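# Carry the tube rack through a self-closing door to the desk

## Task

Move the tube rack from the counter, through the door that swings shut on its own, onto the desk. Done only when the rack stands upright on the desk with each tube seated all the way down in a hole, the door is closed, the robots have released it and backed away, and no robot has fallen or been left leaning. If the rack or any tube reaches the floor, or a robot tips over or ends tilted, the task fails. One robot or both may be used.

## Robot and tools

Robots: two identical Hello Robot Stretch 4 units, r1 and r2. Each has an omni-wheel base, a lift riding a mast, an arm that telescopes forward, a wrist with yaw, pitch and roll, and a two-finger gripper. A robot stands about 1.6 m tall, and its base rim lies within 0.23 m of the base origin. Each has four cameras: <name>_head_camera, <name>_head_left_camera, <name>_head_right_camera and <name>_wrist_camera.

Frames: the base frame has its origin on the floor below the base centre, with x forward, y left and z up. hand_pose is a point between the open fingertips, given in this frame; the printed value can be slightly off. The odometry frame is the base frame as it stood at the scene's start. Each robot reports only in its own frames, so images, lidar_m and wrist_depth_mm are the only way to place the robots relative to each other.

execute_actions(actions, cameras): actions holds one action or none. An empty list just returns states and images. An action is an object keyed "r1" and/or "r2". Per robot you may give:
- base: exactly one relative move, measured from where the base last reported itself. translate_m drives straight, forward positive, -2 to 2 m. strafe_m slides sideways, left positive, -2 to 2 m. rotate_rad turns in place, counter-clockwise positive, -3.2 to 3.2 rad.
- joints: absolute targets by name. lift_m 0 to 1.2 m. arm_m extension 0 to 0.55 m. wrist_yaw_rad -1.134 to 4.276 (0 forward, positive left, 3.14 folded; above 3.4 the arm may obstruct). wrist_pitch_rad -1.117 to 4.259 (0 level, 1.57 pointing down). wrist_roll_rad -1.117 to 4.259 (positive is clockwise seen from behind). gripper_m is the fingertip gap, -0.038 to 0.141 m; values below 0 press the tips together. Joint targets past a limit are clipped and reported. Any other out-of-range value or unknown key rejects the whole call.
- pace: "slow", "default", "fast" or "max". Base speed is 0.1, 0.3, 0.4 or 0.6 m/s and turning 1, 2, 3 or 4 rad/s. A raised lift lowers both caps.
- contact_limits: {"arm_m": 0 to 0.75}, default 0.5. This sets how hard the arm may push before stopping.
- end_of_arm: "enable_torque", sent on its own. It re-enables wrist or gripper motors that faulted.
All motions in one action start together. No action lasts past 15 s. A robot, joint or base left out of an action may still be driving toward its old target. cameras is a list of camera names, or "all"; leaving it out returns all, and [] returns none.

wait(seconds 0 to 10) lets time pass without new commands. zoom_image(camera, region [x0,y0,x1,y1] pixels, at most 504x504) enlarges part of the latest full image from that camera. read_manual returns only licence text. finished_scene(scene) ends the scene for good and reports success.

Results: base_status and joint_status give "done", "off_target" (still pushing), "contact_stop_at_<key>" (blocked; that part may go slack, so a lift can sink or wheels can roll), "limit_stop_at_<name>", or "torque_fault" (the wrist went limp and needs enable_torque). "limit_stop_at_tilt" means a lean over 6 degrees; the lift, arm and wheels go slack. "limit_stop_at_own_body" means a self-collision stop, which is likely with pitch below -0.2 combined with roll below -0.4 or above 4. on_its_own reports anything not commanded by the call; its "held at" is a target, not a position. If a call reports a stop, later calls in the same reply do not run. base_odometry counts wheel rotation, so slip shows up as travel. If turned_by_wheels and turned_by_imu differ by more than about 0.1 rad, the base probably hit something. base_tilt is in degrees, forward and right positive, with a fixed bias of about 1.5. motor_effort is percent of maximum, with the peak in brackets. Wheel effort is positive for a right turn. lidar_m gives 12 distances in 30-degree sectors: the 1st straight ahead, then counter-clockwise (4th left, 7th behind, 10th right). "-" means nothing seen, or something closer than 0.25 m. wrist_depth_mm is a 7x7 grid of depths, 100 to 2000 mm.

Gripping: command gripper_m below the object's width. Squeezing harder pulls the object toward the wrist. A firm hold appears as a change in gripper effort, not in gripper_m or status. Fingertips pressed onto a surface can jam; raise the lift to free them.

Avoid: pressing one robot against another. Bases in contact press hard after a few millimetres more, and no state line reports robot contact. Two robots carrying one load together can pull apart, since their travel can differ by about 3 cm per metre. Do not turn or drive with more than 1 kg held at arm_m above 0.2, especially at fast pace. Avoid hard steady pushes with the gripper raised high. Do not drop or slam anything. Wrist faults happen if a level gripper holds more than about 2 kg. To unfold the wrist at the start, send lift_m 0.4 with wrist_yaw_rad 0. The door closes by itself, and loose objects may occasionally get nudged.

Each tool is called after ">>>" by a JSON object that holds its "fn" and its "kwargs".

## Session

>>> {"fn": "execute_actions", "kwargs": {"actions": []}}

Scene clock: 0.00 s.
r1.base_odometry: x=+0.000 y=+0.000 heading=+0.000 (m, m, rad; r1's odometry frame)
r1.turned_by_wheels: +0.000 (rad since the last result)
r1.turned_by_imu: +0.000 (rad since the last result)
r1.base_tilt: forward=+0.3 right=+0.1 (deg)
r1.lidar_m: 0.73 0.84 1.38 1.55 1.81 2.32 1.22 1.19 0.94 0.93 0.99 0.75
r1.base_status: not commanded
r1.joint_positions: lift_m=+0.154 arm_m=+0.000 wrist_yaw_rad=+3.058 wrist_pitch_rad=+0.017 wrist_roll_rad=-0.008 gripper_m=+0.057
r1.joint_status: not commanded
r1.motor_effort: lift_m=+19 arm_m=+0 wrist_yaw_rad=+0 wrist_pitch_rad=-6 wrist_roll_rad=+1 gripper_m=-1 wheel_0=+0 wheel_1=-1 wheel_2=+0 (%)
r1.hand_pose: x=-0.1089 y=+0.1111 z=+0.3271 quat_wxyz=(+0.042, -0.009, -0.004, +0.999) (m; r1's base frame)
r1.wrist_depth_mm: - 146 - - - - - / - 144 - - - - - / - 131 222 - - - - / 112 143 277 - - - - / 1229 1808 1661 - - - - / 1281 1464 213 1499 214 1499 1464 / 946 854 866 145 866 904 976
r2.base_odometry: x=+0.000 y=+0.000 heading=+0.000 (m, m, rad; r2's odometry frame)
r2.turned_by_wheels: +0.000 (rad since the last result)
r2.turned_by_imu: +0.000 (rad since the last result)
r2.base_tilt: forward=+0.3 right=-0.3 (deg)
r2.lidar_m: 1.23 2.43 1.98 1.98 1.14 0.91 0.91 0.77 0.60 0.59 0.66 1.05
r2.base_status: not commanded
r2.joint_positions: lift_m=+0.219 arm_m=+0.003 wrist_yaw_rad=+3.206 wrist_pitch_rad=+0.020 wrist_roll_rad=-0.010 gripper_m=+0.057
r2.joint_status: not commanded
r2.motor_effort: lift_m=+18 arm_m=+0 wrist_yaw_rad=-2 wrist_pitch_rad=-5 wrist_roll_rad=+1 gripper_m=-3 wheel_0=+0 wheel_1=+0 wheel_2=+0 (%)
r2.hand_pose: x=-0.1198 y=+0.0688 z=+0.3911 quat_wxyz=(-0.032, -0.010, -0.005, +0.999) (m; r2's base frame)
r2.wrist_depth_mm: - 136 270 1008 976 946 904 / - 114 136 1025 991 946 904 / - 117 142 1008 976 946 904 / 137 137 225 1025 976 946 931 / 222 1138 1464 1025 991 960 931 / 842 1078 195 1042 196 991 946 / 831 931 1008 107 976 917 960
pictures: r1_head_camera, r1_head_left_camera, r1_head_right_camera, r1_wrist_camera, r2_head_camera, r2_head_left_camera, r2_head_right_camera, r2_wrist_camera
Images, in order (width x height): r1_head_camera 420x560, r1_head_left_camera 420x672, r1_head_right_camera 420x672, r1_wrist_camera 616x392, r2_head_camera 420x560, r2_head_left_camera 420x672, r2_head_right_camera 420x672, r2_wrist_camera 616x392.

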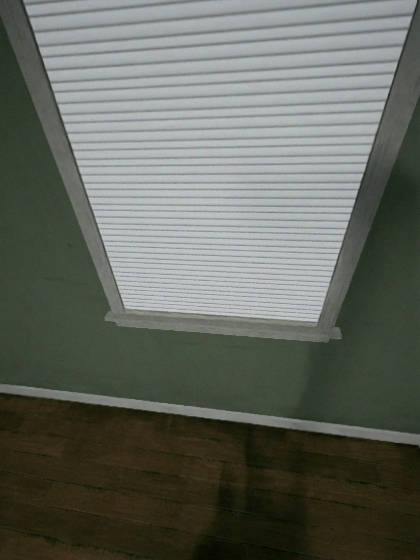

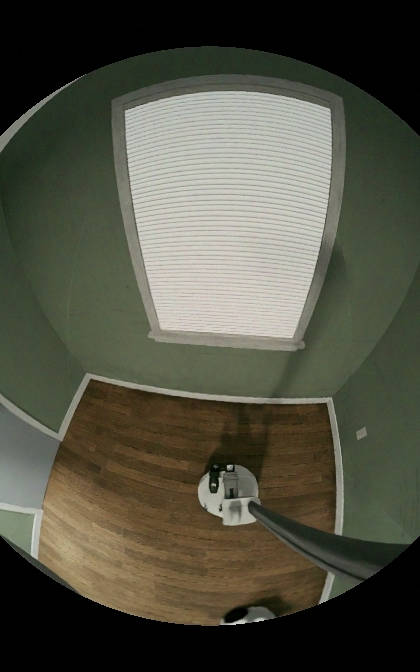

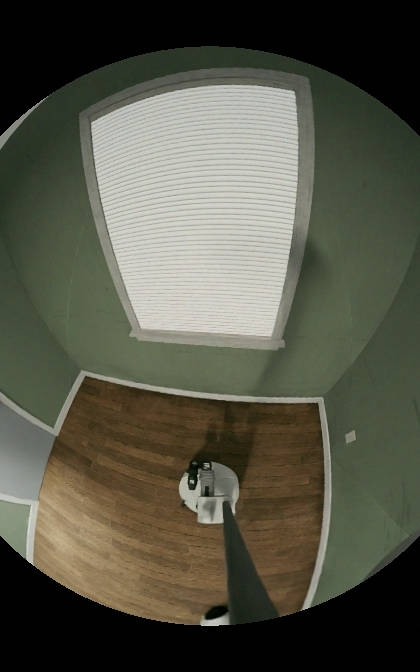

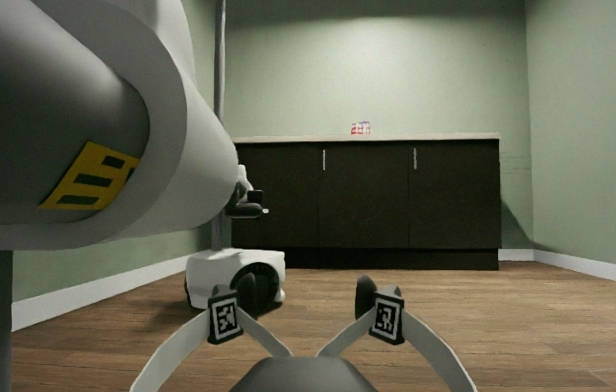

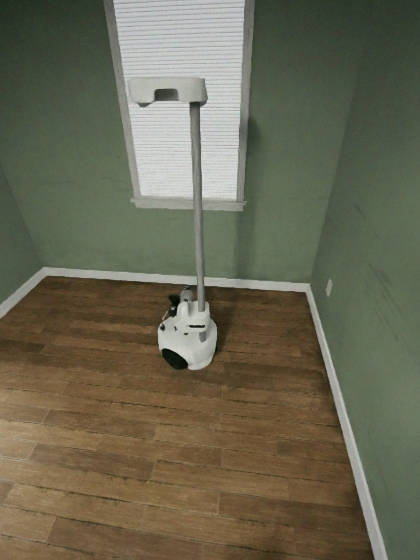

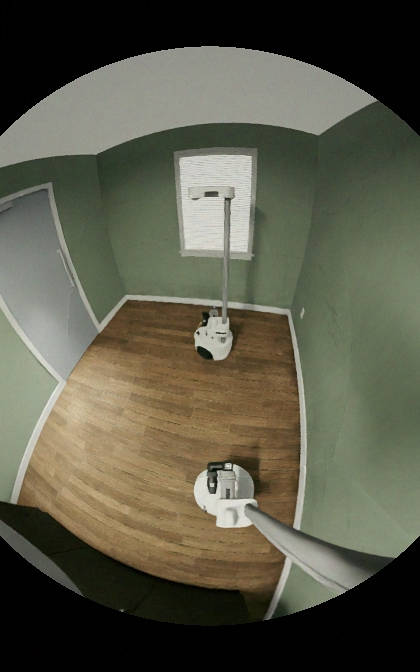

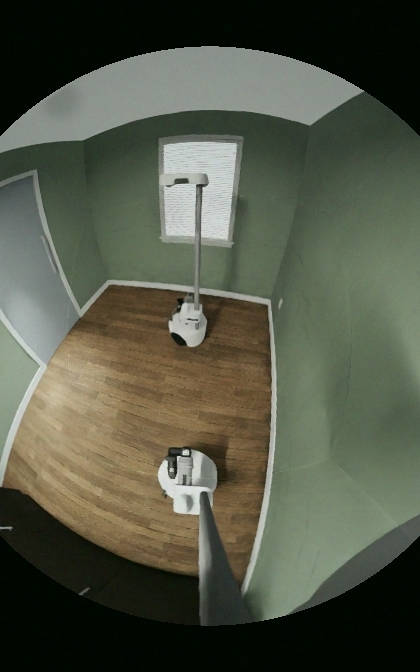

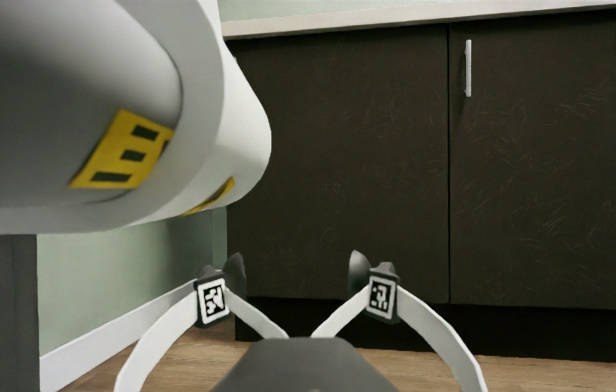

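>>> {"fn": "execute_actions", "kwargs": {"actions": [{"r1":{"base":{"rotate_rad":1.47},"joints":{"lift_m":0.8,"wrist_yaw_rad":0}},"r2":{"base":{"rotate_rad":3.0},"joints":{"lift_m":0.9,"wrist_yaw_rad":0}}}], "cameras": ["r1_head_camera","r1_head_left_camera","r1_wrist_camera","r2_head_camera","r2_wrist_camera"]}}

Scene clock: 6.20 s.
r1.base_odometry: x=+0.000 y=+0.000 heading=+1.470 (m, m, rad; r1's odometry frame)
r1.turned_by_wheels: +1.470 (rad since the last result)
r1.turned_by_imu: +1.474 (rad since the last result)
r1.base_tilt: forward=+0.2 right=+0.1 (deg)
r1.lidar_m: 1.57 1.73 2.38 1.22 1.25 0.96 0.93 1.00 0.76 0.73 0.80 1.20
r1.base_status: done
r1.joint_positions: lift_m=+0.800 arm_m=+0.000 wrist_yaw_rad=+0.000 wrist_pitch_rad=+0.017 wrist_roll_rad=-0.008 gripper_m=+0.057
r1.joint_status: all done
r1.motor_effort: lift_m=+22(23) arm_m=+0(0) wrist_yaw_rad=-1(9) wrist_pitch_rad=-8(5) wrist_roll_rad=+0(1) gripper_m=-4(0) wheel_0=-1(3) wheel_1=-1(7) wheel_2=-1(9) (%)
r1.hand_pose: x=+0.4597 y=-0.0873 z=+0.9729 quat_wxyz=(+1.000, -0.004, +0.009, +0.000) (m; r1's base frame)
r1.wrist_depth_mm: 1576 1576 1499 1464 1464 1430 1160 / 1618 1537 1499 1464 1464 1430 1138 / 1576 1537 1499 1464 1464 1397 1138 / 1537 1537 1464 1430 1430 1430 1138 / 1537 1537 1464 1430 1430 1366 1160 / 1537 1499 213 1464 214 1397 1138 / 1499 1499 1464 145 1397 1397 1182
r2.base_odometry: x=+0.000 y=+0.000 heading=+3.000 (m, m, rad; r2's odometry frame)
r2.turned_by_wheels: +3.000 (rad since the last result)
r2.turned_by_imu: +3.035 (rad since the last result)
r2.base_tilt: forward=+0.2 right=-0.4 (deg)
r2.lidar_m: 0.87 0.82 0.63 0.58 0.62 0.89 1.22 1.24 2.03 1.97 1.26 0.91
r2.base_status: done
r2.joint_positions: lift_m=+0.900 arm_m=+0.003 wrist_yaw_rad=+0.000 wrist_pitch_rad=+0.020 wrist_roll_rad=-0.010 gripper_m=+0.057
r2.joint_status: all done
r2.motor_effort: lift_m=+20(19) arm_m=+0(0) wrist_yaw_rad=-3(7) wrist_pitch_rad=-6(6) wrist_roll_rad=+0(1) gripper_m=-3(1) wheel_0=+0(6) wheel_1=+0(7) wheel_2=-1(8) (%)
r2.hand_pose: x=+0.4621 y=-0.0874 z=+1.0724 quat_wxyz=(+1.000, -0.005, +0.010, +0.000) (m; r2's base frame)
r2.wrist_depth_mm: 1060 1255 1281 1281 1281 1308 1308 / 1078 1255 1281 1281 1281 1281 1308 / 1060 1281 1281 1281 1281 1308 1308 / 1060 1281 1281 1308 1308 1308 1308 / 1060 1281 1281 1281 1255 1060 1042 / 1042 707 194 699 196 707 715 / 1060 691 691 107 707 707 723
pictures: r1_head_camera, r1_head_left_camera, r1_wrist_camera, r2_head_camera, r2_wrist_camera
Images, in order (width x height): r1_head_camera 420x560, r1_head_left_camera 420x672, r1_wrist_camera 616x392, r2_head_camera 420x560, r2_wrist_camera 616x392.

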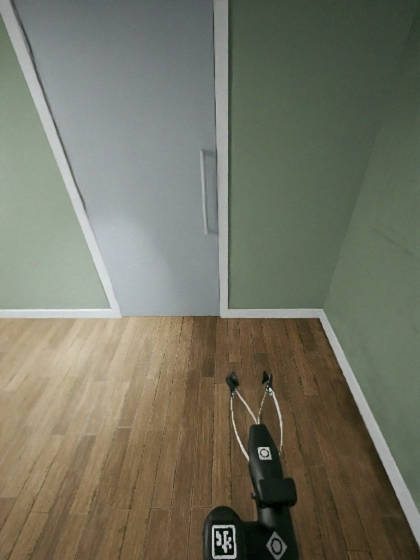

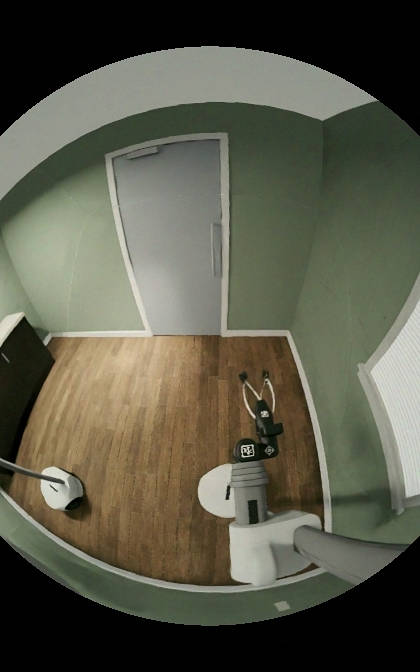

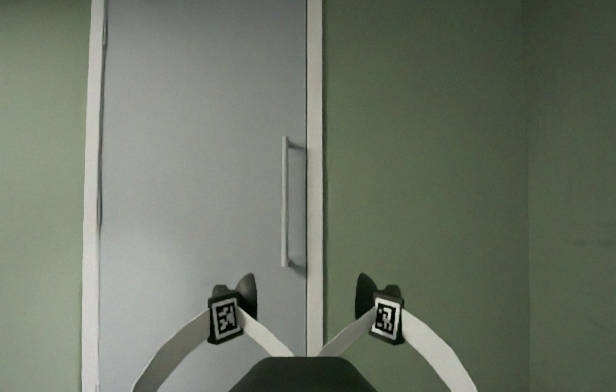

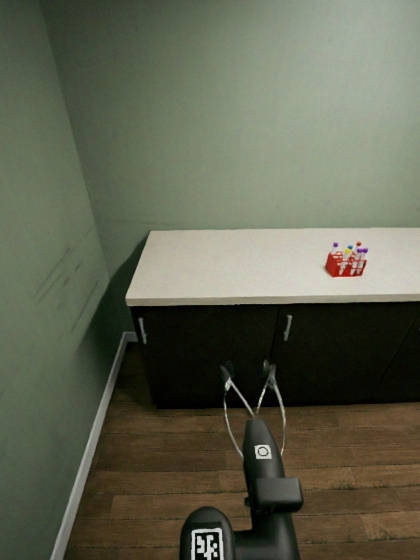

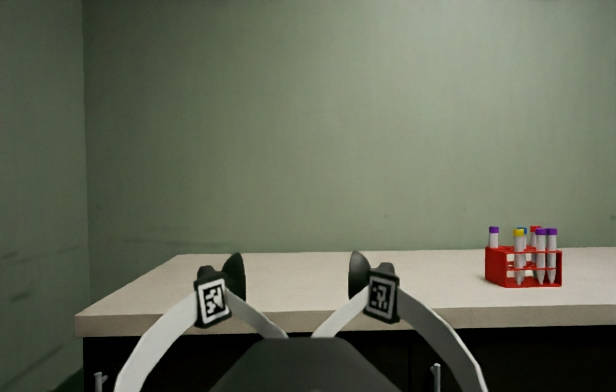

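>>> {"fn": "zoom_image", "kwargs": {"camera": "r2_wrist_camera", "region": [440, 200, 616, 312]}}

>>> {"fn": "zoom_image", "kwargs": {"camera": "r2_head_camera", "region": [300, 220, 400, 300]}}

Region (440, 200, 616, 312) of r2_wrist_camera's 616x392 image, scaled by 2.864; it fills the top 321 rows of this view, and the rest is white.

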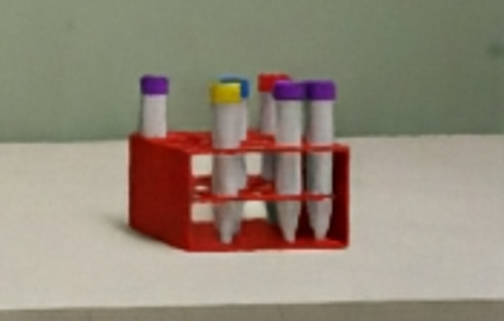

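Region (300, 220, 400, 300) of r2_head_camera's 420x560 image, scaled by 5.040, with more detail than that image has; it fills the top 403 rows of this view, and the rest is white.

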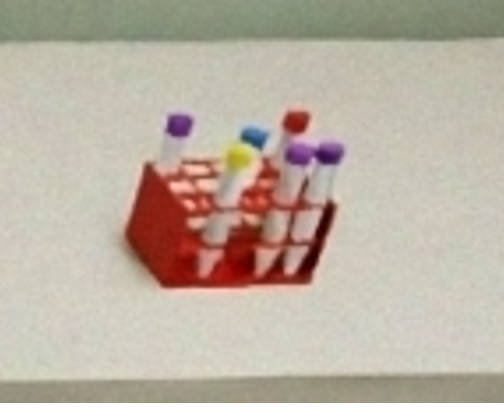

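>>> {"fn": "execute_actions", "kwargs": {"actions": [{"r1":{"base":{"rotate_rad":-0.07},"joints":{"gripper_m":0.12}},"r2":{"base":{"strafe_m":-0.53},"joints":{"lift_m":0.85,"gripper_m":0.141}}}], "cameras": []}}

>>> {"fn": "execute_actions", "kwargs": {"actions": [{"r1":{"base":{"translate_m":0.75}},"r2":{"base":{"translate_m":0.4}}}], "cameras": ["r1_head_camera","r1_wrist_camera","r2_head_camera","r2_wrist_camera"]}}

Scene clock: 25.63 s.
r1.base_odometry: x=+0.000 y=+0.000 heading=+1.400 (m, m, rad; r1's odometry frame)
r1.turned_by_wheels: -0.069 (rad since the last result)
r1.turned_by_imu: -0.070 (rad since the last result)
r1.base_tilt: forward=+0.4 right=+0.1 (deg)
r1.lidar_m: 1.57 1.68 2.29 1.21 1.36 0.97 0.92 0.98 0.76 0.74 0.78 1.13
r1.base_status: done
r1.joint_positions: lift_m=+0.800 arm_m=+0.000 wrist_yaw_rad=+0.000 wrist_pitch_rad=+0.017 wrist_roll_rad=-0.008 gripper_m=+0.120
r1.joint_status: all done
r1.motor_effort: lift_m=+22(22) arm_m=+0(0) wrist_yaw_rad=-1(2) wrist_pitch_rad=-7(4) wrist_roll_rad=+1(0) gripper_m=-2(4) wheel_0=+3(7) wheel_1=+3(6) wheel_2=+3(4) (%)
r1.hand_pose: x=+0.4597 y=-0.0874 z=+0.9729 quat_wxyz=(+1.000, -0.004, +0.009, +0.000) (m; r1's base frame)
r1.wrist_depth_mm: 1499 1499 1499 1464 1499 1499 1042 / 1499 1499 1464 1464 1464 1464 1042 / 1499 1464 1464 1464 1464 1464 1025 / 1464 1499 1464 1464 1499 1499 1008 / 1464 1499 1430 1464 1430 1464 1008 / 1464 1430 1464 1430 218 1308 1025 / 1430 1430 1430 145 1464 1430 1042
r2.base_odometry: x=+0.075 y=+0.525 heading=+3.000 (m, m, rad; r2's odometry frame)
r2.turned_by_wheels: +0.000 (rad since the last result)
r2.turned_by_imu: +0.002 (rad since the last result)
r2.base_tilt: forward=+0.3 right=-0.3 (deg)
r2.lidar_m: 0.85 0.88 1.16 1.12 1.16 1.32 1.23 2.00 1.48 1.43 1.21 0.90
r2.base_status: done
r2.joint_positions: lift_m=+0.850 arm_m=+0.003 wrist_yaw_rad=+0.000 wrist_pitch_rad=+0.020 wrist_roll_rad=-0.010 gripper_m=+0.141
r2.joint_status: all done
r2.motor_effort: lift_m=+17(19) arm_m=+0(0) wrist_yaw_rad=-1(2) wrist_pitch_rad=-6(6) wrist_roll_rad=+1(1) gripper_m=+0(0) wheel_0=+0(8) wheel_1=-1(9) wheel_2=+0(1) (%)
r2.hand_pose: x=+0.4621 y=-0.0874 z=+1.0226 quat_wxyz=(+1.000, -0.005, +0.010, +0.000) (m; r2's base frame)
r2.wrist_depth_mm: 1229 1229 1255 1281 1281 1255 1308 / 1229 1255 1255 1281 1281 1281 1308 / 1229 1281 1255 1281 1281 1281 1308 / 1281 1255 1255 1281 1281 1281 1308 / 1042 1008 991 788 976 960 946 / 676 200 661 661 668 668 699 / 676 683 683 107 691 699 699
pictures: none
No camera images: the call's "cameras" was empty. Leave "cameras" out to get every camera's image.

Scene clock: 29.63 s.
r1.base_odometry: x=+0.127 y=+0.739 heading=+1.401 (m, m, rad; r1's odometry frame)
r1.turned_by_wheels: +0.000 (rad since the last result)
r1.turned_by_imu: +0.001 (rad since the last result)
r1.base_tilt: forward=+0.3 right=+0.1 (deg)
r1.lidar_m: 0.82 0.92 1.25 1.73 1.69 1.77 1.68 1.07 0.77 0.76 0.79 0.92
r1.base_status: done
r1.joint_positions: lift_m=+0.800 arm_m=+0.000 wrist_yaw_rad=+0.000 wrist_pitch_rad=+0.017 wrist_roll_rad=-0.008 gripper_m=+0.120
r1.joint_status: not commanded
r1.motor_effort: lift_m=+21(22) arm_m=+0(0) wrist_yaw_rad=+0(1) wrist_pitch_rad=-5(6) wrist_roll_rad=+1(1) gripper_m=-2(1) wheel_0=+2(8) wheel_1=+2(6) wheel_2=-2(13) (%)
r1.hand_pose: x=+0.4597 y=-0.0874 z=+0.9730 quat_wxyz=(+1.000, -0.004, +0.009, +0.000) (m; r1's base frame)
r1.wrist_depth_mm: 707 707 699 699 699 699 699 / 707 699 691 699 691 691 699 / 699 699 699 699 691 699 691 / 699 683 691 691 691 683 683 / 691 691 683 683 683 683 676 / 683 683 668 676 218 676 676 / 676 676 676 145 676 676 676
r2.base_odometry: x=-0.321 y=+0.581 heading=+3.000 (m, m, rad; r2's odometry frame)
r2.turned_by_wheels: +0.000 (rad since the last result)
r2.turned_by_imu: +0.000 (rad since the last result)
r2.base_tilt: forward=+0.3 right=-0.3 (deg)
r2.lidar_m: 0.46 0.48 0.73 1.12 1.17 1.69 1.72 1.71 1.51 1.45 0.69 0.50
r2.base_status: done
r2.joint_positions: lift_m=+0.850 arm_m=+0.003 wrist_yaw_rad=+0.000 wrist_pitch_rad=+0.020 wrist_roll_rad=-0.010 gripper_m=+0.141
r2.joint_status: not commanded
r2.motor_effort: lift_m=+17(17) arm_m=+0(0) wrist_yaw_rad=-1(1) wrist_pitch_rad=-5(4) wrist_roll_rad=+0(1) gripper_m=+1(0) wheel_0=+0(7) wheel_1=+2(7) wheel_2=+1(13) (%)
r2.hand_pose: x=+0.4621 y=-0.0874 z=+1.0226 quat_wxyz=(+1.000, -0.005, +0.010, +0.000) (m; r2's base frame)
r2.wrist_depth_mm: 878 878 878 878 891 891 891 / 866 878 891 891 891 891 891 / 878 878 891 891 904 891 904 / 878 878 891 891 904 904 917 / 878 878 759 445 904 904 904 / 554 200 389 394 452 449 521 / 375 375 377 107 368 364 364
pictures: r1_head_camera, r1_wrist_camera, r2_head_camera, r2_wrist_camera
Images, in order (width x height): r1_head_camera 420x560, r1_wrist_camera 616x392, r2_head_camera 420x560, r2_wrist_camera 616x392.

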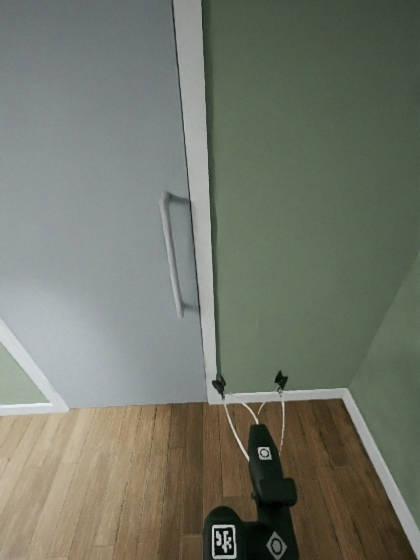

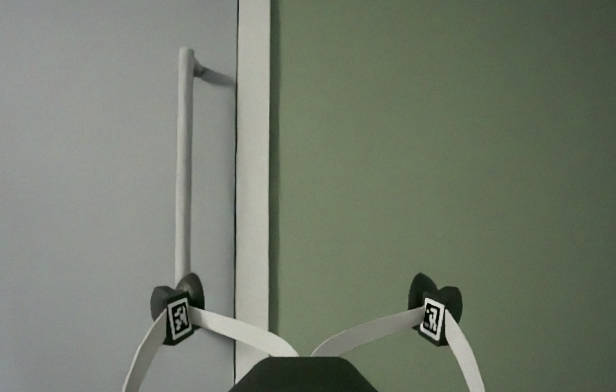

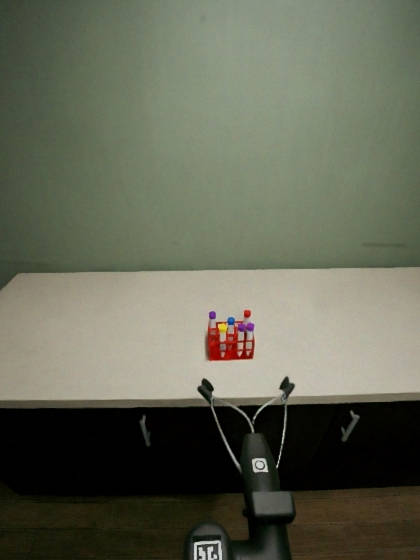

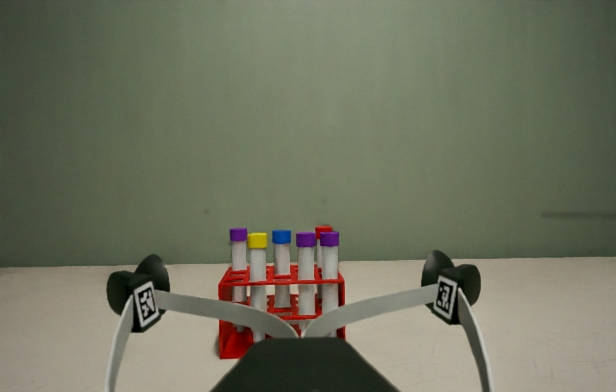

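>>> {"fn": "execute_actions", "kwargs": {"actions": [{"r1":{"base":{"strafe_m":0.205},"joints":{"lift_m":0.73,"arm_m":0.15}},"r2":{"base":{"strafe_m":0.016},"joints":{"lift_m":0.797,"arm_m":0.09}}}], "cameras": ["r1_wrist_camera","r2_head_camera","r2_wrist_camera"]}}

Scene clock: 41.87 s.
r1.base_odometry: x=-0.075 y=+0.774 heading=+1.401 (m, m, rad; r1's odometry frame)
r1.turned_by_wheels: +0.000 (rad since the last result)
r1.turned_by_imu: +0.000 (rad since the last result)
r1.base_tilt: forward=+0.2 right=+0.1 (deg)
r1.lidar_m: 0.80 0.91 1.26 1.63 1.50 1.75 1.69 1.37 0.97 0.95 0.99 0.92
r1.base_status: done
r1.joint_positions: lift_m=+0.730 arm_m=+0.149 wrist_yaw_rad=+0.000 wrist_pitch_rad=+0.017 wrist_roll_rad=-0.008 gripper_m=+0.120
r1.joint_status: all done
r1.motor_effort: lift_m=+16(20) arm_m=+7(8) wrist_yaw_rad=-1(0) wrist_pitch_rad=-8(5) wrist_roll_rad=+0(0) gripper_m=+1(1) wheel_0=+1(8) wheel_1=-1(9) wheel_2=+0(1) (%)
r1.hand_pose: x=+0.6082 y=-0.0874 z=+0.9034 quat_wxyz=(+1.000, -0.004, +0.009, +0.000) (m; r1's base frame)
r1.wrist_depth_mm: 549 544 544 544 535 544 539 / 549 544 544 539 525 539 539 / 544 539 539 535 525 530 535 / 535 535 535 535 525 535 530 / 535 535 535 530 521 525 530 / 530 530 530 530 218 525 525 / 530 525 525 145 512 521 521
r2.base_odometry: x=-0.323 y=+0.565 heading=+3.000 (m, m, rad; r2's odometry frame)
r2.turned_by_wheels: +0.000 (rad since the last result)
r2.turned_by_imu: +0.000 (rad since the last result)
r2.base_tilt: forward=+0.4 right=-0.3 (deg)
r2.lidar_m: 0.45 0.49 0.75 1.10 1.15 1.66 1.55 1.49 1.54 1.47 0.67 0.48
r2.base_status: done
r2.joint_positions: lift_m=+0.797 arm_m=+0.089 wrist_yaw_rad=+0.000 wrist_pitch_rad=+0.020 wrist_roll_rad=-0.010 gripper_m=+0.141
r2.joint_status: all done
r2.motor_effort: lift_m=+16(14) arm_m=+6(6) wrist_yaw_rad=-1(1) wrist_pitch_rad=-7(5) wrist_roll_rad=+1(1) gripper_m=+0(3) wheel_0=+1(7) wheel_1=+1(9) wheel_2=+0(2) (%)
r2.hand_pose: x=+0.5483 y=-0.0874 z=+0.9697 quat_wxyz=(+1.000, -0.005, +0.010, +0.000) (m; r2's base frame)
r2.wrist_depth_mm: 778 788 788 798 798 820 809 / 778 788 798 798 798 809 809 / 798 788 788 798 798 809 820 / 798 798 798 357 809 820 820 / 715 699 521 312 574 661 654 / 379 200 307 303 309 310 362 / 259 257 265 106 253 251 251
pictures: r1_wrist_camera, r2_head_camera, r2_wrist_camera
Images, in order (width x height): r1_wrist_camera 616x392, r2_head_camera 420x560, r2_wrist_camera 616x392.

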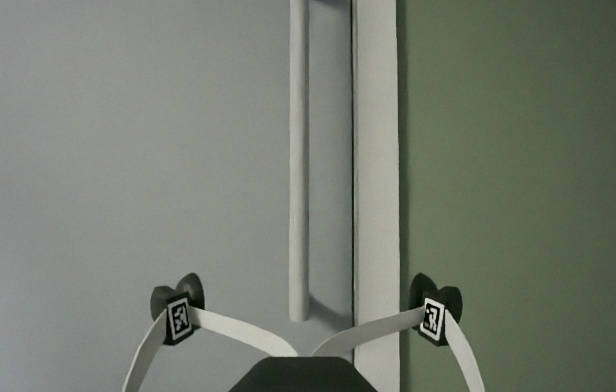

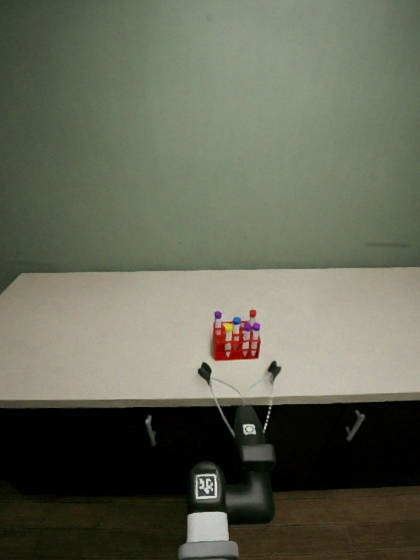

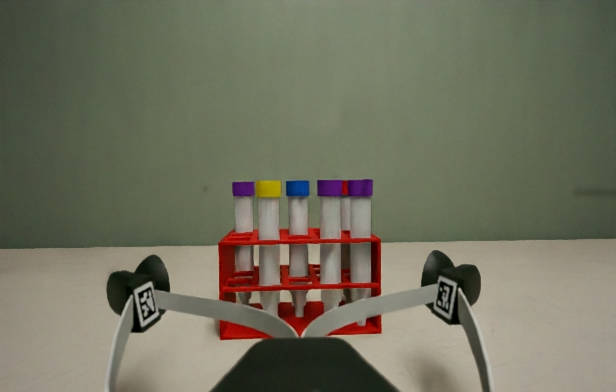

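>>> {"fn": "execute_actions", "kwargs": {"actions": [{"r1":{"base":{"strafe_m":0.01},"joints":{"arm_m":0.30}},"r2":{"base":{"strafe_m":-0.003},"joints":{"arm_m":0.145},"pace":"slow"}}], "cameras": ["r1_wrist_camera","r2_wrist_camera"]}}

Scene clock: 46.03 s.
r1.base_odometry: x=-0.085 y=+0.776 heading=+1.401 (m, m, rad; r1's odometry frame)
r1.turned_by_wheels: +0.000 (rad since the last result)
r1.turned_by_imu: +0.000 (rad since the last result)
r1.base_tilt: forward=+0.3 right=+0.1 (deg)
r1.lidar_m: 0.81 0.91 1.25 1.64 1.48 1.75 1.68 1.40 1.01 0.97 1.04 0.93
r1.base_status: done
r1.joint_positions: lift_m=+0.730 arm_m=+0.299 wrist_yaw_rad=+0.000 wrist_pitch_rad=+0.017 wrist_roll_rad=-0.008 gripper_m=+0.120
r1.joint_status: all done
r1.motor_effort: lift_m=+16(16) arm_m=+7(7) wrist_yaw_rad=-1(0) wrist_pitch_rad=-6(7) wrist_roll_rad=+0(0) gripper_m=-2(0) wheel_0=-3(8) wheel_1=+2(8) wheel_2=+0(0) (%)
r1.hand_pose: x=+0.7582 y=-0.0874 z=+0.9034 quat_wxyz=(+1.000, -0.004, +0.009, +0.000) (m; r1's base frame)
r1.wrist_depth_mm: 392 392 392 389 375 387 389 / 389 389 387 387 373 384 384 / 389 387 387 384 370 384 382 / 387 384 382 384 368 379 379 / 382 382 377 379 366 379 379 / 379 379 379 377 218 377 375 / 379 377 377 145 362 373 373
r2.base_odometry: x=-0.323 y=+0.568 heading=+3.000 (m, m, rad; r2's odometry frame)
r2.turned_by_wheels: +0.000 (rad since the last result)
r2.turned_by_imu: +0.000 (rad since the last result)
r2.base_tilt: forward=+0.4 right=-0.2 (deg)
r2.lidar_m: 0.47 0.51 0.73 1.08 1.16 1.66 1.54 1.49 1.53 1.46 0.66 0.50
r2.base_status: done
r2.joint_positions: lift_m=+0.797 arm_m=+0.144 wrist_yaw_rad=+0.000 wrist_pitch_rad=+0.020 wrist_roll_rad=-0.010 gripper_m=+0.141
r2.joint_status: all done
r2.motor_effort: lift_m=+16(16) arm_m=+7(6) wrist_yaw_rad=-2(2) wrist_pitch_rad=-5(3) wrist_roll_rad=+1(1) gripper_m=+1(1) wheel_0=+1(4) wheel_1=-3(5) wheel_2=+0(2) (%)
r2.hand_pose: x=+0.6032 y=-0.0874 z=+0.9697 quat_wxyz=(+1.000, -0.005, +0.010, +0.000) (m; r2's base frame)
r2.wrist_depth_mm: 732 741 741 741 750 750 759 / 732 741 741 750 750 759 759 / 741 732 741 750 759 759 768 / 741 750 741 276 759 759 768 / 741 699 309 254 297 654 640 / 377 200 253 250 254 309 359 / 257 256 251 106 250 250 249
pictures: r1_wrist_camera, r2_wrist_camera
Images, in order (width x height): r1_wrist_camera 616x392, r2_wrist_camera 616x392.

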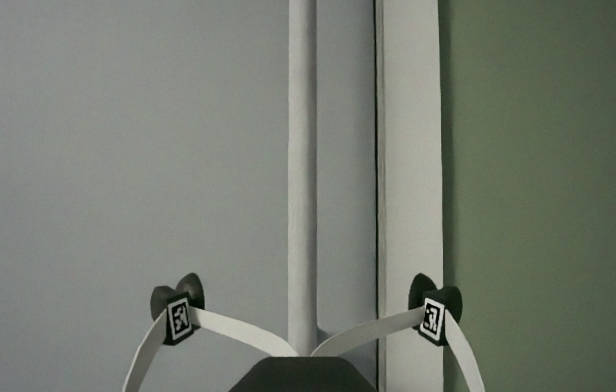

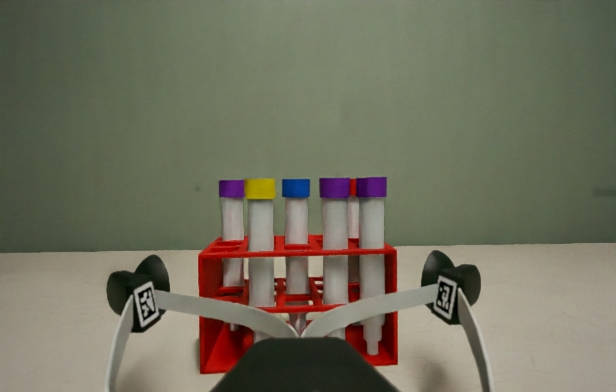

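>>> {"fn": "execute_actions", "kwargs": {"actions": [{"r1":{"joints":{"arm_m":0.40}},"r2":{"joints":{"arm_m":0.19,"lift_m":0.792},"pace":"slow"}}], "cameras": ["r1_wrist_camera","r2_wrist_camera","r2_head_camera"]}}

Scene clock: 50.97 s.
r1.base_odometry: x=-0.085 y=+0.776 heading=+1.401 (m, m, rad; r1's odometry frame)
r1.turned_by_wheels: +0.000 (rad since the last result)
r1.turned_by_imu: +0.000 (rad since the last result)
r1.base_tilt: forward=+0.4 right=+0.1 (deg)
r1.lidar_m: 0.79 0.91 1.24 1.61 1.48 1.75 1.68 1.42 1.01 0.97 1.02 0.93
r1.base_status: not commanded
r1.joint_positions: lift_m=+0.730 arm_m=+0.399 wrist_yaw_rad=+0.000 wrist_pitch_rad=+0.017 wrist_roll_rad=-0.008 gripper_m=+0.120
r1.joint_status: all done
r1.motor_effort: lift_m=+16(16) arm_m=+7(6) wrist_yaw_rad=-1(0) wrist_pitch_rad=-5(5) wrist_roll_rad=+0(1) gripper_m=+0(1) wheel_0=-3(3) wheel_1=+2(2) wheel_2=+0(0) (%)
r1.hand_pose: x=+0.8582 y=-0.0874 z=+0.9034 quat_wxyz=(+1.000, -0.004, +0.009, +0.000) (m; r1's base frame)
r1.wrist_depth_mm: 289 287 287 286 286 272 285 / 287 286 285 283 283 271 282 / 285 285 283 282 282 268 281 / 283 282 282 279 281 267 279 / 281 281 281 279 279 265 278 / 279 278 278 277 218 264 276 / 277 277 276 145 274 262 276
r2.base_odometry: x=-0.323 y=+0.568 heading=+3.000 (m, m, rad; r2's odometry frame)
r2.turned_by_wheels: +0.000 (rad since the last result)
r2.turned_by_imu: +0.000 (rad since the last result)
r2.base_tilt: forward=+0.3 right=-0.3 (deg)
r2.lidar_m: 0.48 0.49 0.73 1.10 1.16 1.68 1.55 1.49 1.51 1.45 0.68 0.51
r2.base_status: not commanded
r2.joint_positions: lift_m=+0.792 arm_m=+0.189 wrist_yaw_rad=+0.000 wrist_pitch_rad=+0.020 wrist_roll_rad=-0.010 gripper_m=+0.141
r2.joint_status: all done
r2.motor_effort: lift_m=+16(15) arm_m=+7(7) wrist_yaw_rad=-2(1) wrist_pitch_rad=-5(5) wrist_roll_rad=+1(1) gripper_m=+1(2) wheel_0=+1(1) wheel_1=-3(4) wheel_2=+0(0) (%)
r2.hand_pose: x=+0.6482 y=-0.0874 z=+0.9647 quat_wxyz=(+1.000, -0.005, +0.010, +0.000) (m; r2's base frame)
r2.wrist_depth_mm: 691 691 691 699 707 707 707 / 691 699 699 707 707 707 715 / 691 699 699 707 715 707 715 / 691 699 256 231 262 715 723 / 699 699 218 222 209 621 615 / 362 200 196 209 206 294 343 / 246 244 219 107 213 238 238
pictures: r1_wrist_camera, r2_head_camera, r2_wrist_camera
Images, in order (width x height): r1_wrist_camera 616x392, r2_head_camera 420x560, r2_wrist_camera 616x392.

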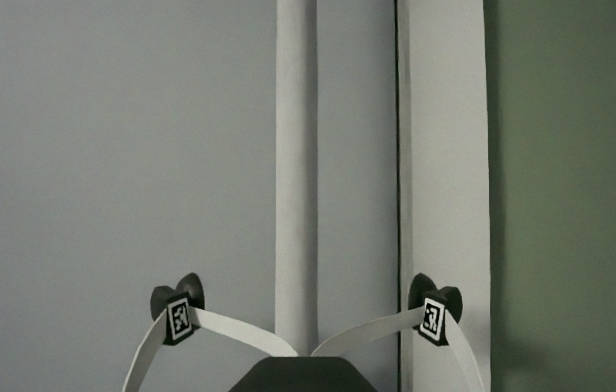

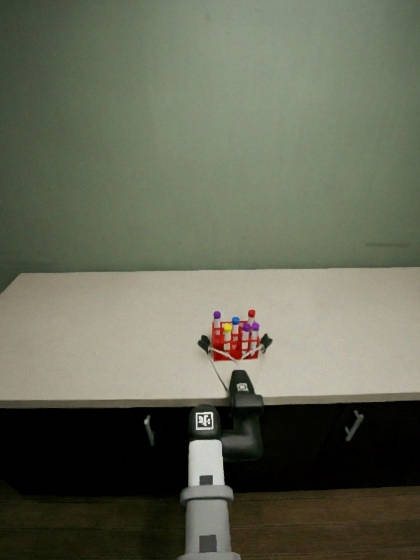

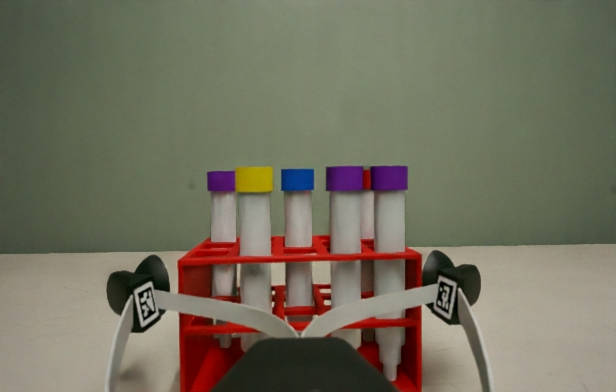

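>>> {"fn": "execute_actions", "kwargs": {"actions": [{"r1":{"joints":{"gripper_m":-0.03}},"r2":{"joints":{"gripper_m":0.07}}}], "cameras": ["r1_wrist_camera","r2_wrist_camera"]}}

>>> {"fn": "execute_actions", "kwargs": {"actions": [{"r1":{"joints":{"arm_m":0.30},"pace":"slow"},"r2":{"joints":{"lift_m":0.84},"pace":"slow"}}], "cameras": ["r1_wrist_camera","r1_head_camera","r2_wrist_camera"]}}

Scene clock: 56.67 s.
r1.base_odometry: x=-0.085 y=+0.776 heading=+1.401 (m, m, rad; r1's odometry frame)
r1.turned_by_wheels: +0.000 (rad since the last result)
r1.turned_by_imu: +0.000 (rad since the last result)
r1.base_tilt: forward=+0.4 right=+0.1 (deg)
r1.lidar_m: 0.79 0.90 1.25 1.64 1.49 1.77 1.69 1.43 0.98 0.96 1.03 0.92
r1.base_status: not commanded
r1.joint_positions: lift_m=+0.730 arm_m=+0.400 wrist_yaw_rad=+0.008 wrist_pitch_rad=+0.017 wrist_roll_rad=-0.008 gripper_m=-0.029
r1.joint_status: all done
r1.on_its_own: wrist_yaw_rad is at rest, and its effort (-24) is outside its rest range (-13 to +13)
r1.motor_effort: lift_m=+16(15) arm_m=+1(7) wrist_yaw_rad=-24(24) wrist_pitch_rad=-5(7) wrist_roll_rad=+0(1) gripper_m=-22(27) wheel_0=-1(3) wheel_1=+2(2) wheel_2=+2(2) (%)
r1.hand_pose: x=+0.8598 y=-0.0851 z=+0.9034 quat_wxyz=(+1.000, -0.004, +0.009, +0.004) (m; r1's base frame)
r1.wrist_depth_mm: 289 287 286 285 282 268 278 / 286 285 283 281 281 267 277 / 285 282 282 279 279 265 276 / 283 281 281 278 277 263 274 / 282 279 279 212 276 262 272 / 279 278 209 202 259 259 271 / 277 274 276 200 272 257 270
r2.base_odometry: x=-0.323 y=+0.568 heading=+3.000 (m, m, rad; r2's odometry frame)
r2.turned_by_wheels: +0.000 (rad since the last result)
r2.turned_by_imu: +0.000 (rad since the last result)
r2.base_tilt: forward=+0.4 right=-0.3 (deg)
r2.lidar_m: 0.49 0.50 0.71 1.11 1.16 1.66 1.54 1.51 1.51 1.44 0.68 0.52
r2.base_status: not commanded
r2.joint_positions: lift_m=+0.792 arm_m=+0.189 wrist_yaw_rad=+0.000 wrist_pitch_rad=+0.020 wrist_roll_rad=-0.010 gripper_m=+0.070
r2.joint_status: all done
r2.motor_effort: lift_m=+15(16) arm_m=+6(6) wrist_yaw_rad=-1(1) wrist_pitch_rad=-6(7) wrist_roll_rad=+1(1) gripper_m=-27(27) wheel_0=+1(1) wheel_1=-4(3) wheel_2=+0(0) (%)
r2.hand_pose: x=+0.6482 y=-0.0874 z=+0.9647 quat_wxyz=(+1.000, -0.005, +0.010, +0.000) (m; r2's base frame)
r2.wrist_depth_mm: 691 691 699 699 707 707 715 / 691 699 699 707 715 715 723 / 691 707 699 707 707 715 715 / 691 699 236 214 193 715 723 / 691 661 202 211 194 627 615 / 362 180 191 215 191 185 343 / 232 231 199 107 195 238 238
pictures: r1_wrist_camera, r2_wrist_camera
Images, in order (width x height): r1_wrist_camera 616x392, r2_wrist_camera 616x392.

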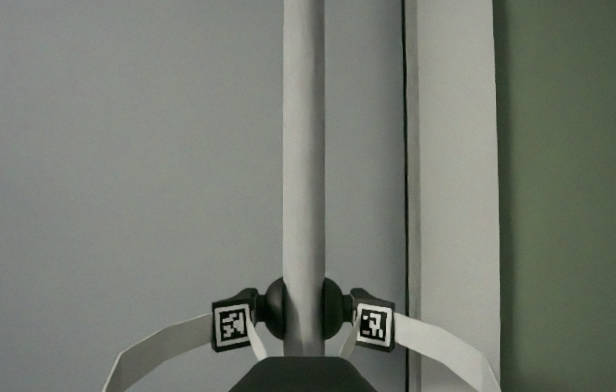

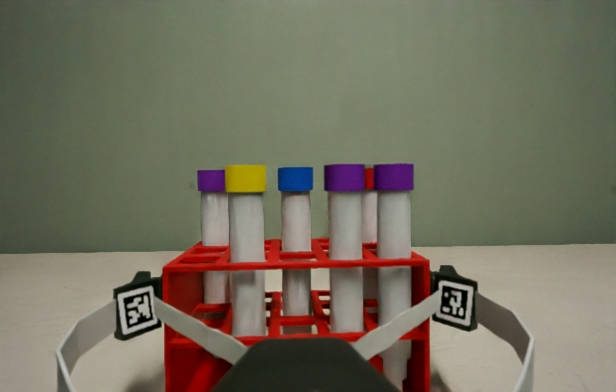

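Scene clock: 58.97 s.
r1.base_odometry: x=-0.085 y=+0.775 heading=+1.401 (m, m, rad; r1's odometry frame)
r1.turned_by_wheels: +0.000 (rad since the last result)
r1.turned_by_imu: +0.000 (rad since the last result)
r1.base_tilt: forward=+0.2 right=+0.1 (deg)
r1.lidar_m: 0.82 0.91 1.25 1.62 1.49 1.77 1.68 1.42 0.99 0.98 1.03 0.94
r1.base_status: not commanded
r1.joint_positions: lift_m=+0.730 arm_m=+0.301 wrist_yaw_rad=+0.000 wrist_pitch_rad=+0.018 wrist_roll_rad=-0.008 gripper_m=-0.030
r1.joint_status: all done
r1.motor_effort: lift_m=+16(16) arm_m=-7(14) wrist_yaw_rad=+0(26) wrist_pitch_rad=-5(6) wrist_roll_rad=-1(0) gripper_m=-13(27) wheel_0=-1(1) wheel_1=+2(2) wheel_2=-1(3) (%)
r1.hand_pose: x=+0.7605 y=-0.0874 z=+0.9034 quat_wxyz=(+1.000, -0.004, +0.009, +0.000) (m; r1's base frame)
r1.wrist_depth_mm: 389 389 389 389 373 387 384 / 387 387 387 384 370 382 382 / 387 384 384 382 368 379 379 / 382 382 379 377 366 377 377 / 379 379 377 379 366 375 375 / 377 377 375 202 359 373 373 / 375 375 373 181 359 368 373
r2.base_odometry: x=-0.323 y=+0.568 heading=+3.000 (m, m, rad; r2's odometry frame)
r2.turned_by_wheels: +0.000 (rad since the last result)
r2.turned_by_imu: +0.000 (rad since the last result)
r2.base_tilt: forward=+0.3 right=-0.4 (deg)
r2.lidar_m: 0.46 0.52 0.72 1.09 1.17 1.65 1.54 1.48 1.51 1.46 0.69 0.49
r2.base_status: not commanded
r2.joint_positions: lift_m=+0.840 arm_m=+0.189 wrist_yaw_rad=+0.000 wrist_pitch_rad=+0.021 wrist_roll_rad=-0.010 gripper_m=+0.070
r2.joint_status: all done
r2.motor_effort: lift_m=+20(17) arm_m=+7(7) wrist_yaw_rad=-1(1) wrist_pitch_rad=-10(10) wrist_roll_rad=+1(1) gripper_m=-24(25) wheel_0=+1(1) wheel_1=-3(3) wheel_2=+0(0) (%)
r2.hand_pose: x=+0.6482 y=-0.0874 z=+1.0120 quat_wxyz=(+1.000, -0.005, +0.010, +0.000) (m; r2's base frame)
r2.wrist_depth_mm: 683 691 699 699 699 707 715 / 691 699 699 707 707 715 715 / 691 699 707 699 715 707 715 / 699 699 237 215 192 723 723 / 699 699 198 212 193 715 723 / 508 179 190 215 191 185 484 / 327 325 200 107 194 336 336
pictures: r1_head_camera, r1_wrist_camera, r2_wrist_camera
Images, in order (width x height): r1_head_camera 420x560, r1_wrist_camera 616x392, r2_wrist_camera 616x392.

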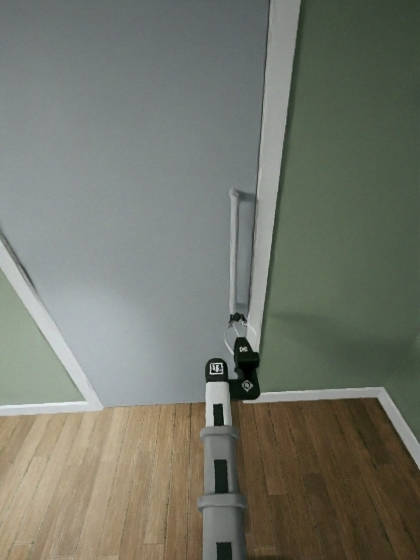

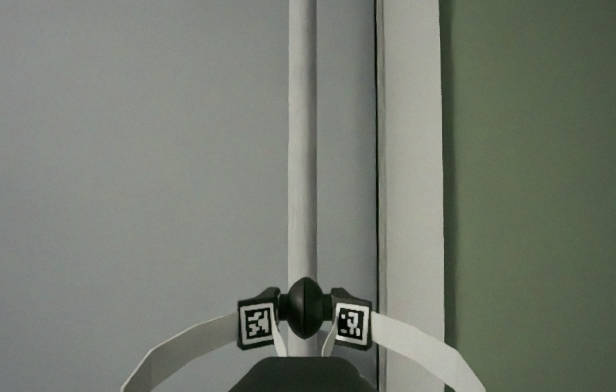

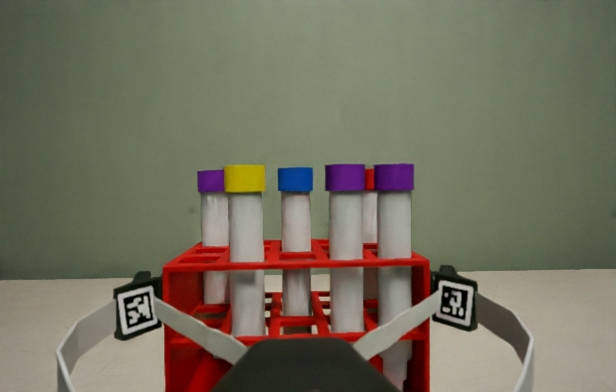

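>>> {"fn": "execute_actions", "kwargs": {"actions": [{"r1":{"base":{"strafe_m":0.006},"joints":{"gripper_m":0.06}},"r2":{"base":{"strafe_m":0.7},"joints":{"arm_m":0.0}}}], "cameras": []}}

>>> {"fn": "execute_actions", "kwargs": {"actions": [{"r1":{"joints":{"arm_m":0.428},"contact_limits":{"arm_m":0.15},"pace":"slow"},"r2":{"base":{"translate_m":-1.0}}}], "cameras": ["r1_wrist_camera","r2_wrist_camera"]}}

Scene clock: 72.03 s.
r1.base_odometry: x=-0.091 y=+0.777 heading=+1.401 (m, m, rad; r1's odometry frame)
r1.turned_by_wheels: +0.000 (rad since the last result)
r1.turned_by_imu: +0.000 (rad since the last result)
r1.base_tilt: forward=+0.4 right=+0.1 (deg)
r1.lidar_m: 0.83 0.92 1.26 2.08 1.81 1.77 1.69 1.43 1.02 0.98 1.04 0.91
r1.base_status: done
r1.joint_positions: lift_m=+0.730 arm_m=+0.301 wrist_yaw_rad=+0.000 wrist_pitch_rad=+0.018 wrist_roll_rad=-0.008 gripper_m=+0.060
r1.joint_status: all done
r1.motor_effort: lift_m=+16(16) arm_m=-6(7) wrist_yaw_rad=+0(1) wrist_pitch_rad=-6(5) wrist_roll_rad=+0(0) gripper_m=+0(13) wheel_0=+3(11) wheel_1=-2(8) wheel_2=+0(2) (%)
r1.hand_pose: x=+0.7605 y=-0.0874 z=+0.9034 quat_wxyz=(+1.000, -0.004, +0.009, +0.000) (m; r1's base frame)
r1.wrist_depth_mm: 389 389 387 387 373 384 379 / 387 387 384 384 368 382 382 / 387 387 384 382 368 379 379 / 382 382 384 379 368 377 375 / 379 379 377 377 364 375 375 / 377 377 213 375 215 373 375 / 375 375 373 145 359 373 373
r2.base_odometry: x=-0.422 y=-0.125 heading=+3.000 (m, m, rad; r2's odometry frame)
r2.turned_by_wheels: +0.000 (rad since the last result)
r2.turned_by_imu: -0.001 (rad since the last result)
r2.base_tilt: forward=+0.4 right=-0.3 (deg)
r2.lidar_m: 0.42 0.58 0.43 0.40 0.44 0.62 1.89 1.82 2.22 2.15 0.69 0.41
r2.base_status: done
r2.joint_positions: lift_m=+0.840 arm_m=+0.004 wrist_yaw_rad=+0.000 wrist_pitch_rad=+0.021 wrist_roll_rad=-0.010 gripper_m=+0.070
r2.joint_status: all done
joint sent to its limit — the command would take r2.arm_m past its lower limit, so that joint was sent only as far as its limit.
r2.motor_effort: lift_m=+19(21) arm_m=-6(7) wrist_yaw_rad=-1(0) wrist_pitch_rad=-9(10) wrist_roll_rad=+0(0) gripper_m=-24(24) wheel_0=+1(9) wheel_1=+1(10) wheel_2=+0(0) (%)
r2.hand_pose: x=+0.4631 y=-0.0874 z=+1.0120 quat_wxyz=(+1.000, -0.005, +0.011, +0.000) (m; r2's base frame)
r2.wrist_depth_mm: 778 891 891 891 904 904 904 / 778 891 891 904 917 917 917 / 768 904 904 904 904 917 931 / 768 904 237 216 193 917 917 / 778 904 198 212 193 891 866 / 768 180 190 214 192 185 488 / 691 330 199 107 195 342 340
pictures: none
No camera images: the call's "cameras" was empty. Leave "cameras" out to get every camera's image.

Scene clock: 76.87 s.
r1.base_odometry: x=-0.091 y=+0.777 heading=+1.401 (m, m, rad; r1's odometry frame)
r1.turned_by_wheels: +0.000 (rad since the last result)
r1.turned_by_imu: +0.000 (rad since the last result)
r1.base_tilt: forward=+0.3 right=+0.2 (deg)
r1.lidar_m: 0.81 0.92 1.24 2.08 2.17 1.15 1.67 1.43 1.02 0.97 1.01 0.92
r1.base_status: not commanded
r1.joint_positions: lift_m=+0.730 arm_m=+0.427 wrist_yaw_rad=+0.000 wrist_pitch_rad=+0.018 wrist_roll_rad=-0.008 gripper_m=+0.060
r1.joint_status: all done
r1.motor_effort: lift_m=+16(16) arm_m=+7(6) wrist_yaw_rad=-1(0) wrist_pitch_rad=-6(5) wrist_roll_rad=+0(0) gripper_m=-5(1) wheel_0=+2(2) wheel_1=-2(2) wheel_2=+0(0) (%)
r1.contact_limits: arm_m 0.15
r1.hand_pose: x=+0.8862 y=-0.0874 z=+0.9034 quat_wxyz=(+1.000, -0.004, +0.009, +0.000) (m; r1's base frame)
r1.wrist_depth_mm: 259 259 258 191 257 243 255 / 258 257 257 189 256 241 254 / 256 256 255 187 254 240 252 / 254 253 254 186 253 238 251 / 253 253 252 184 251 236 250 / 251 251 213 183 215 236 248 / 250 250 249 145 248 235 246
r2.base_odometry: x=+0.568 y=-0.266 heading=+3.000 (m, m, rad; r2's odometry frame)
r2.turned_by_wheels: +0.000 (rad since the last result)
r2.turned_by_imu: +0.002 (rad since the last result)
r2.base_tilt: forward=+0.4 right=-0.3 (deg)
r2.lidar_m: 0.42 0.61 0.44 0.42 0.45 0.67 1.60 1.63 1.15 2.13 2.10 0.43
r2.base_status: done
r2.joint_positions: lift_m=+0.840 arm_m=+0.004 wrist_yaw_rad=+0.000 wrist_pitch_rad=+0.021 wrist_roll_rad=-0.010 gripper_m=+0.070
r2.joint_status: not commanded
r2.motor_effort: lift_m=+19(19) arm_m=-6(6) wrist_yaw_rad=-1(2) wrist_pitch_rad=-9(9) wrist_roll_rad=+1(1) gripper_m=-24(25) wheel_0=-2(5) wheel_1=-1(5) wheel_2=+0(9) (%)
r2.hand_pose: x=+0.4631 y=-0.0874 z=+1.0120 quat_wxyz=(+1.000, -0.005, +0.011, +0.000) (m; r2's base frame)
r2.wrist_depth_mm: 820 1229 1863 1863 1863 1863 1921 / 820 1229 1808 1808 1863 1863 1863 / 809 1229 1863 1808 1863 1921 1921 / 809 1229 236 214 193 1921 1863 / 809 1160 202 212 193 1308 1308 / 809 180 202 215 191 185 1308 / 759 1138 200 107 194 1336 1336
pictures: r1_wrist_camera, r2_wrist_camera
Images, in order (width x height): r1_wrist_camera 616x392, r2_wrist_camera 616x392.

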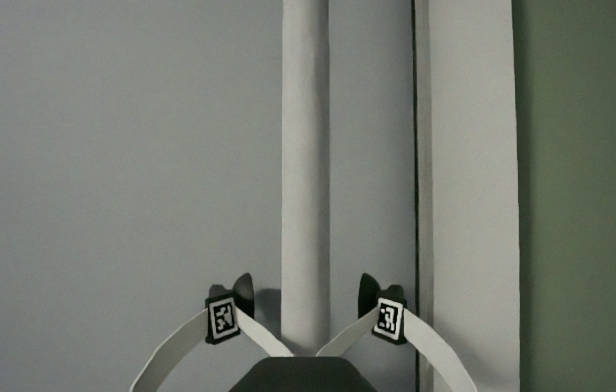

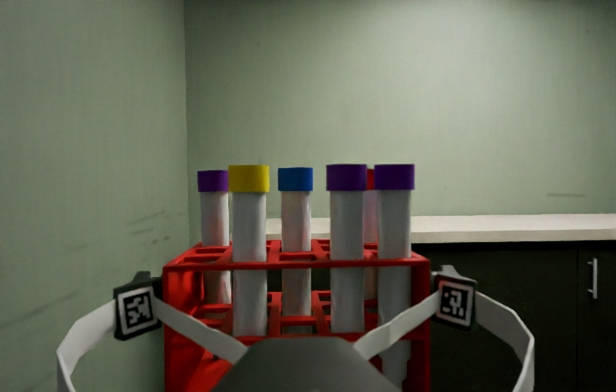

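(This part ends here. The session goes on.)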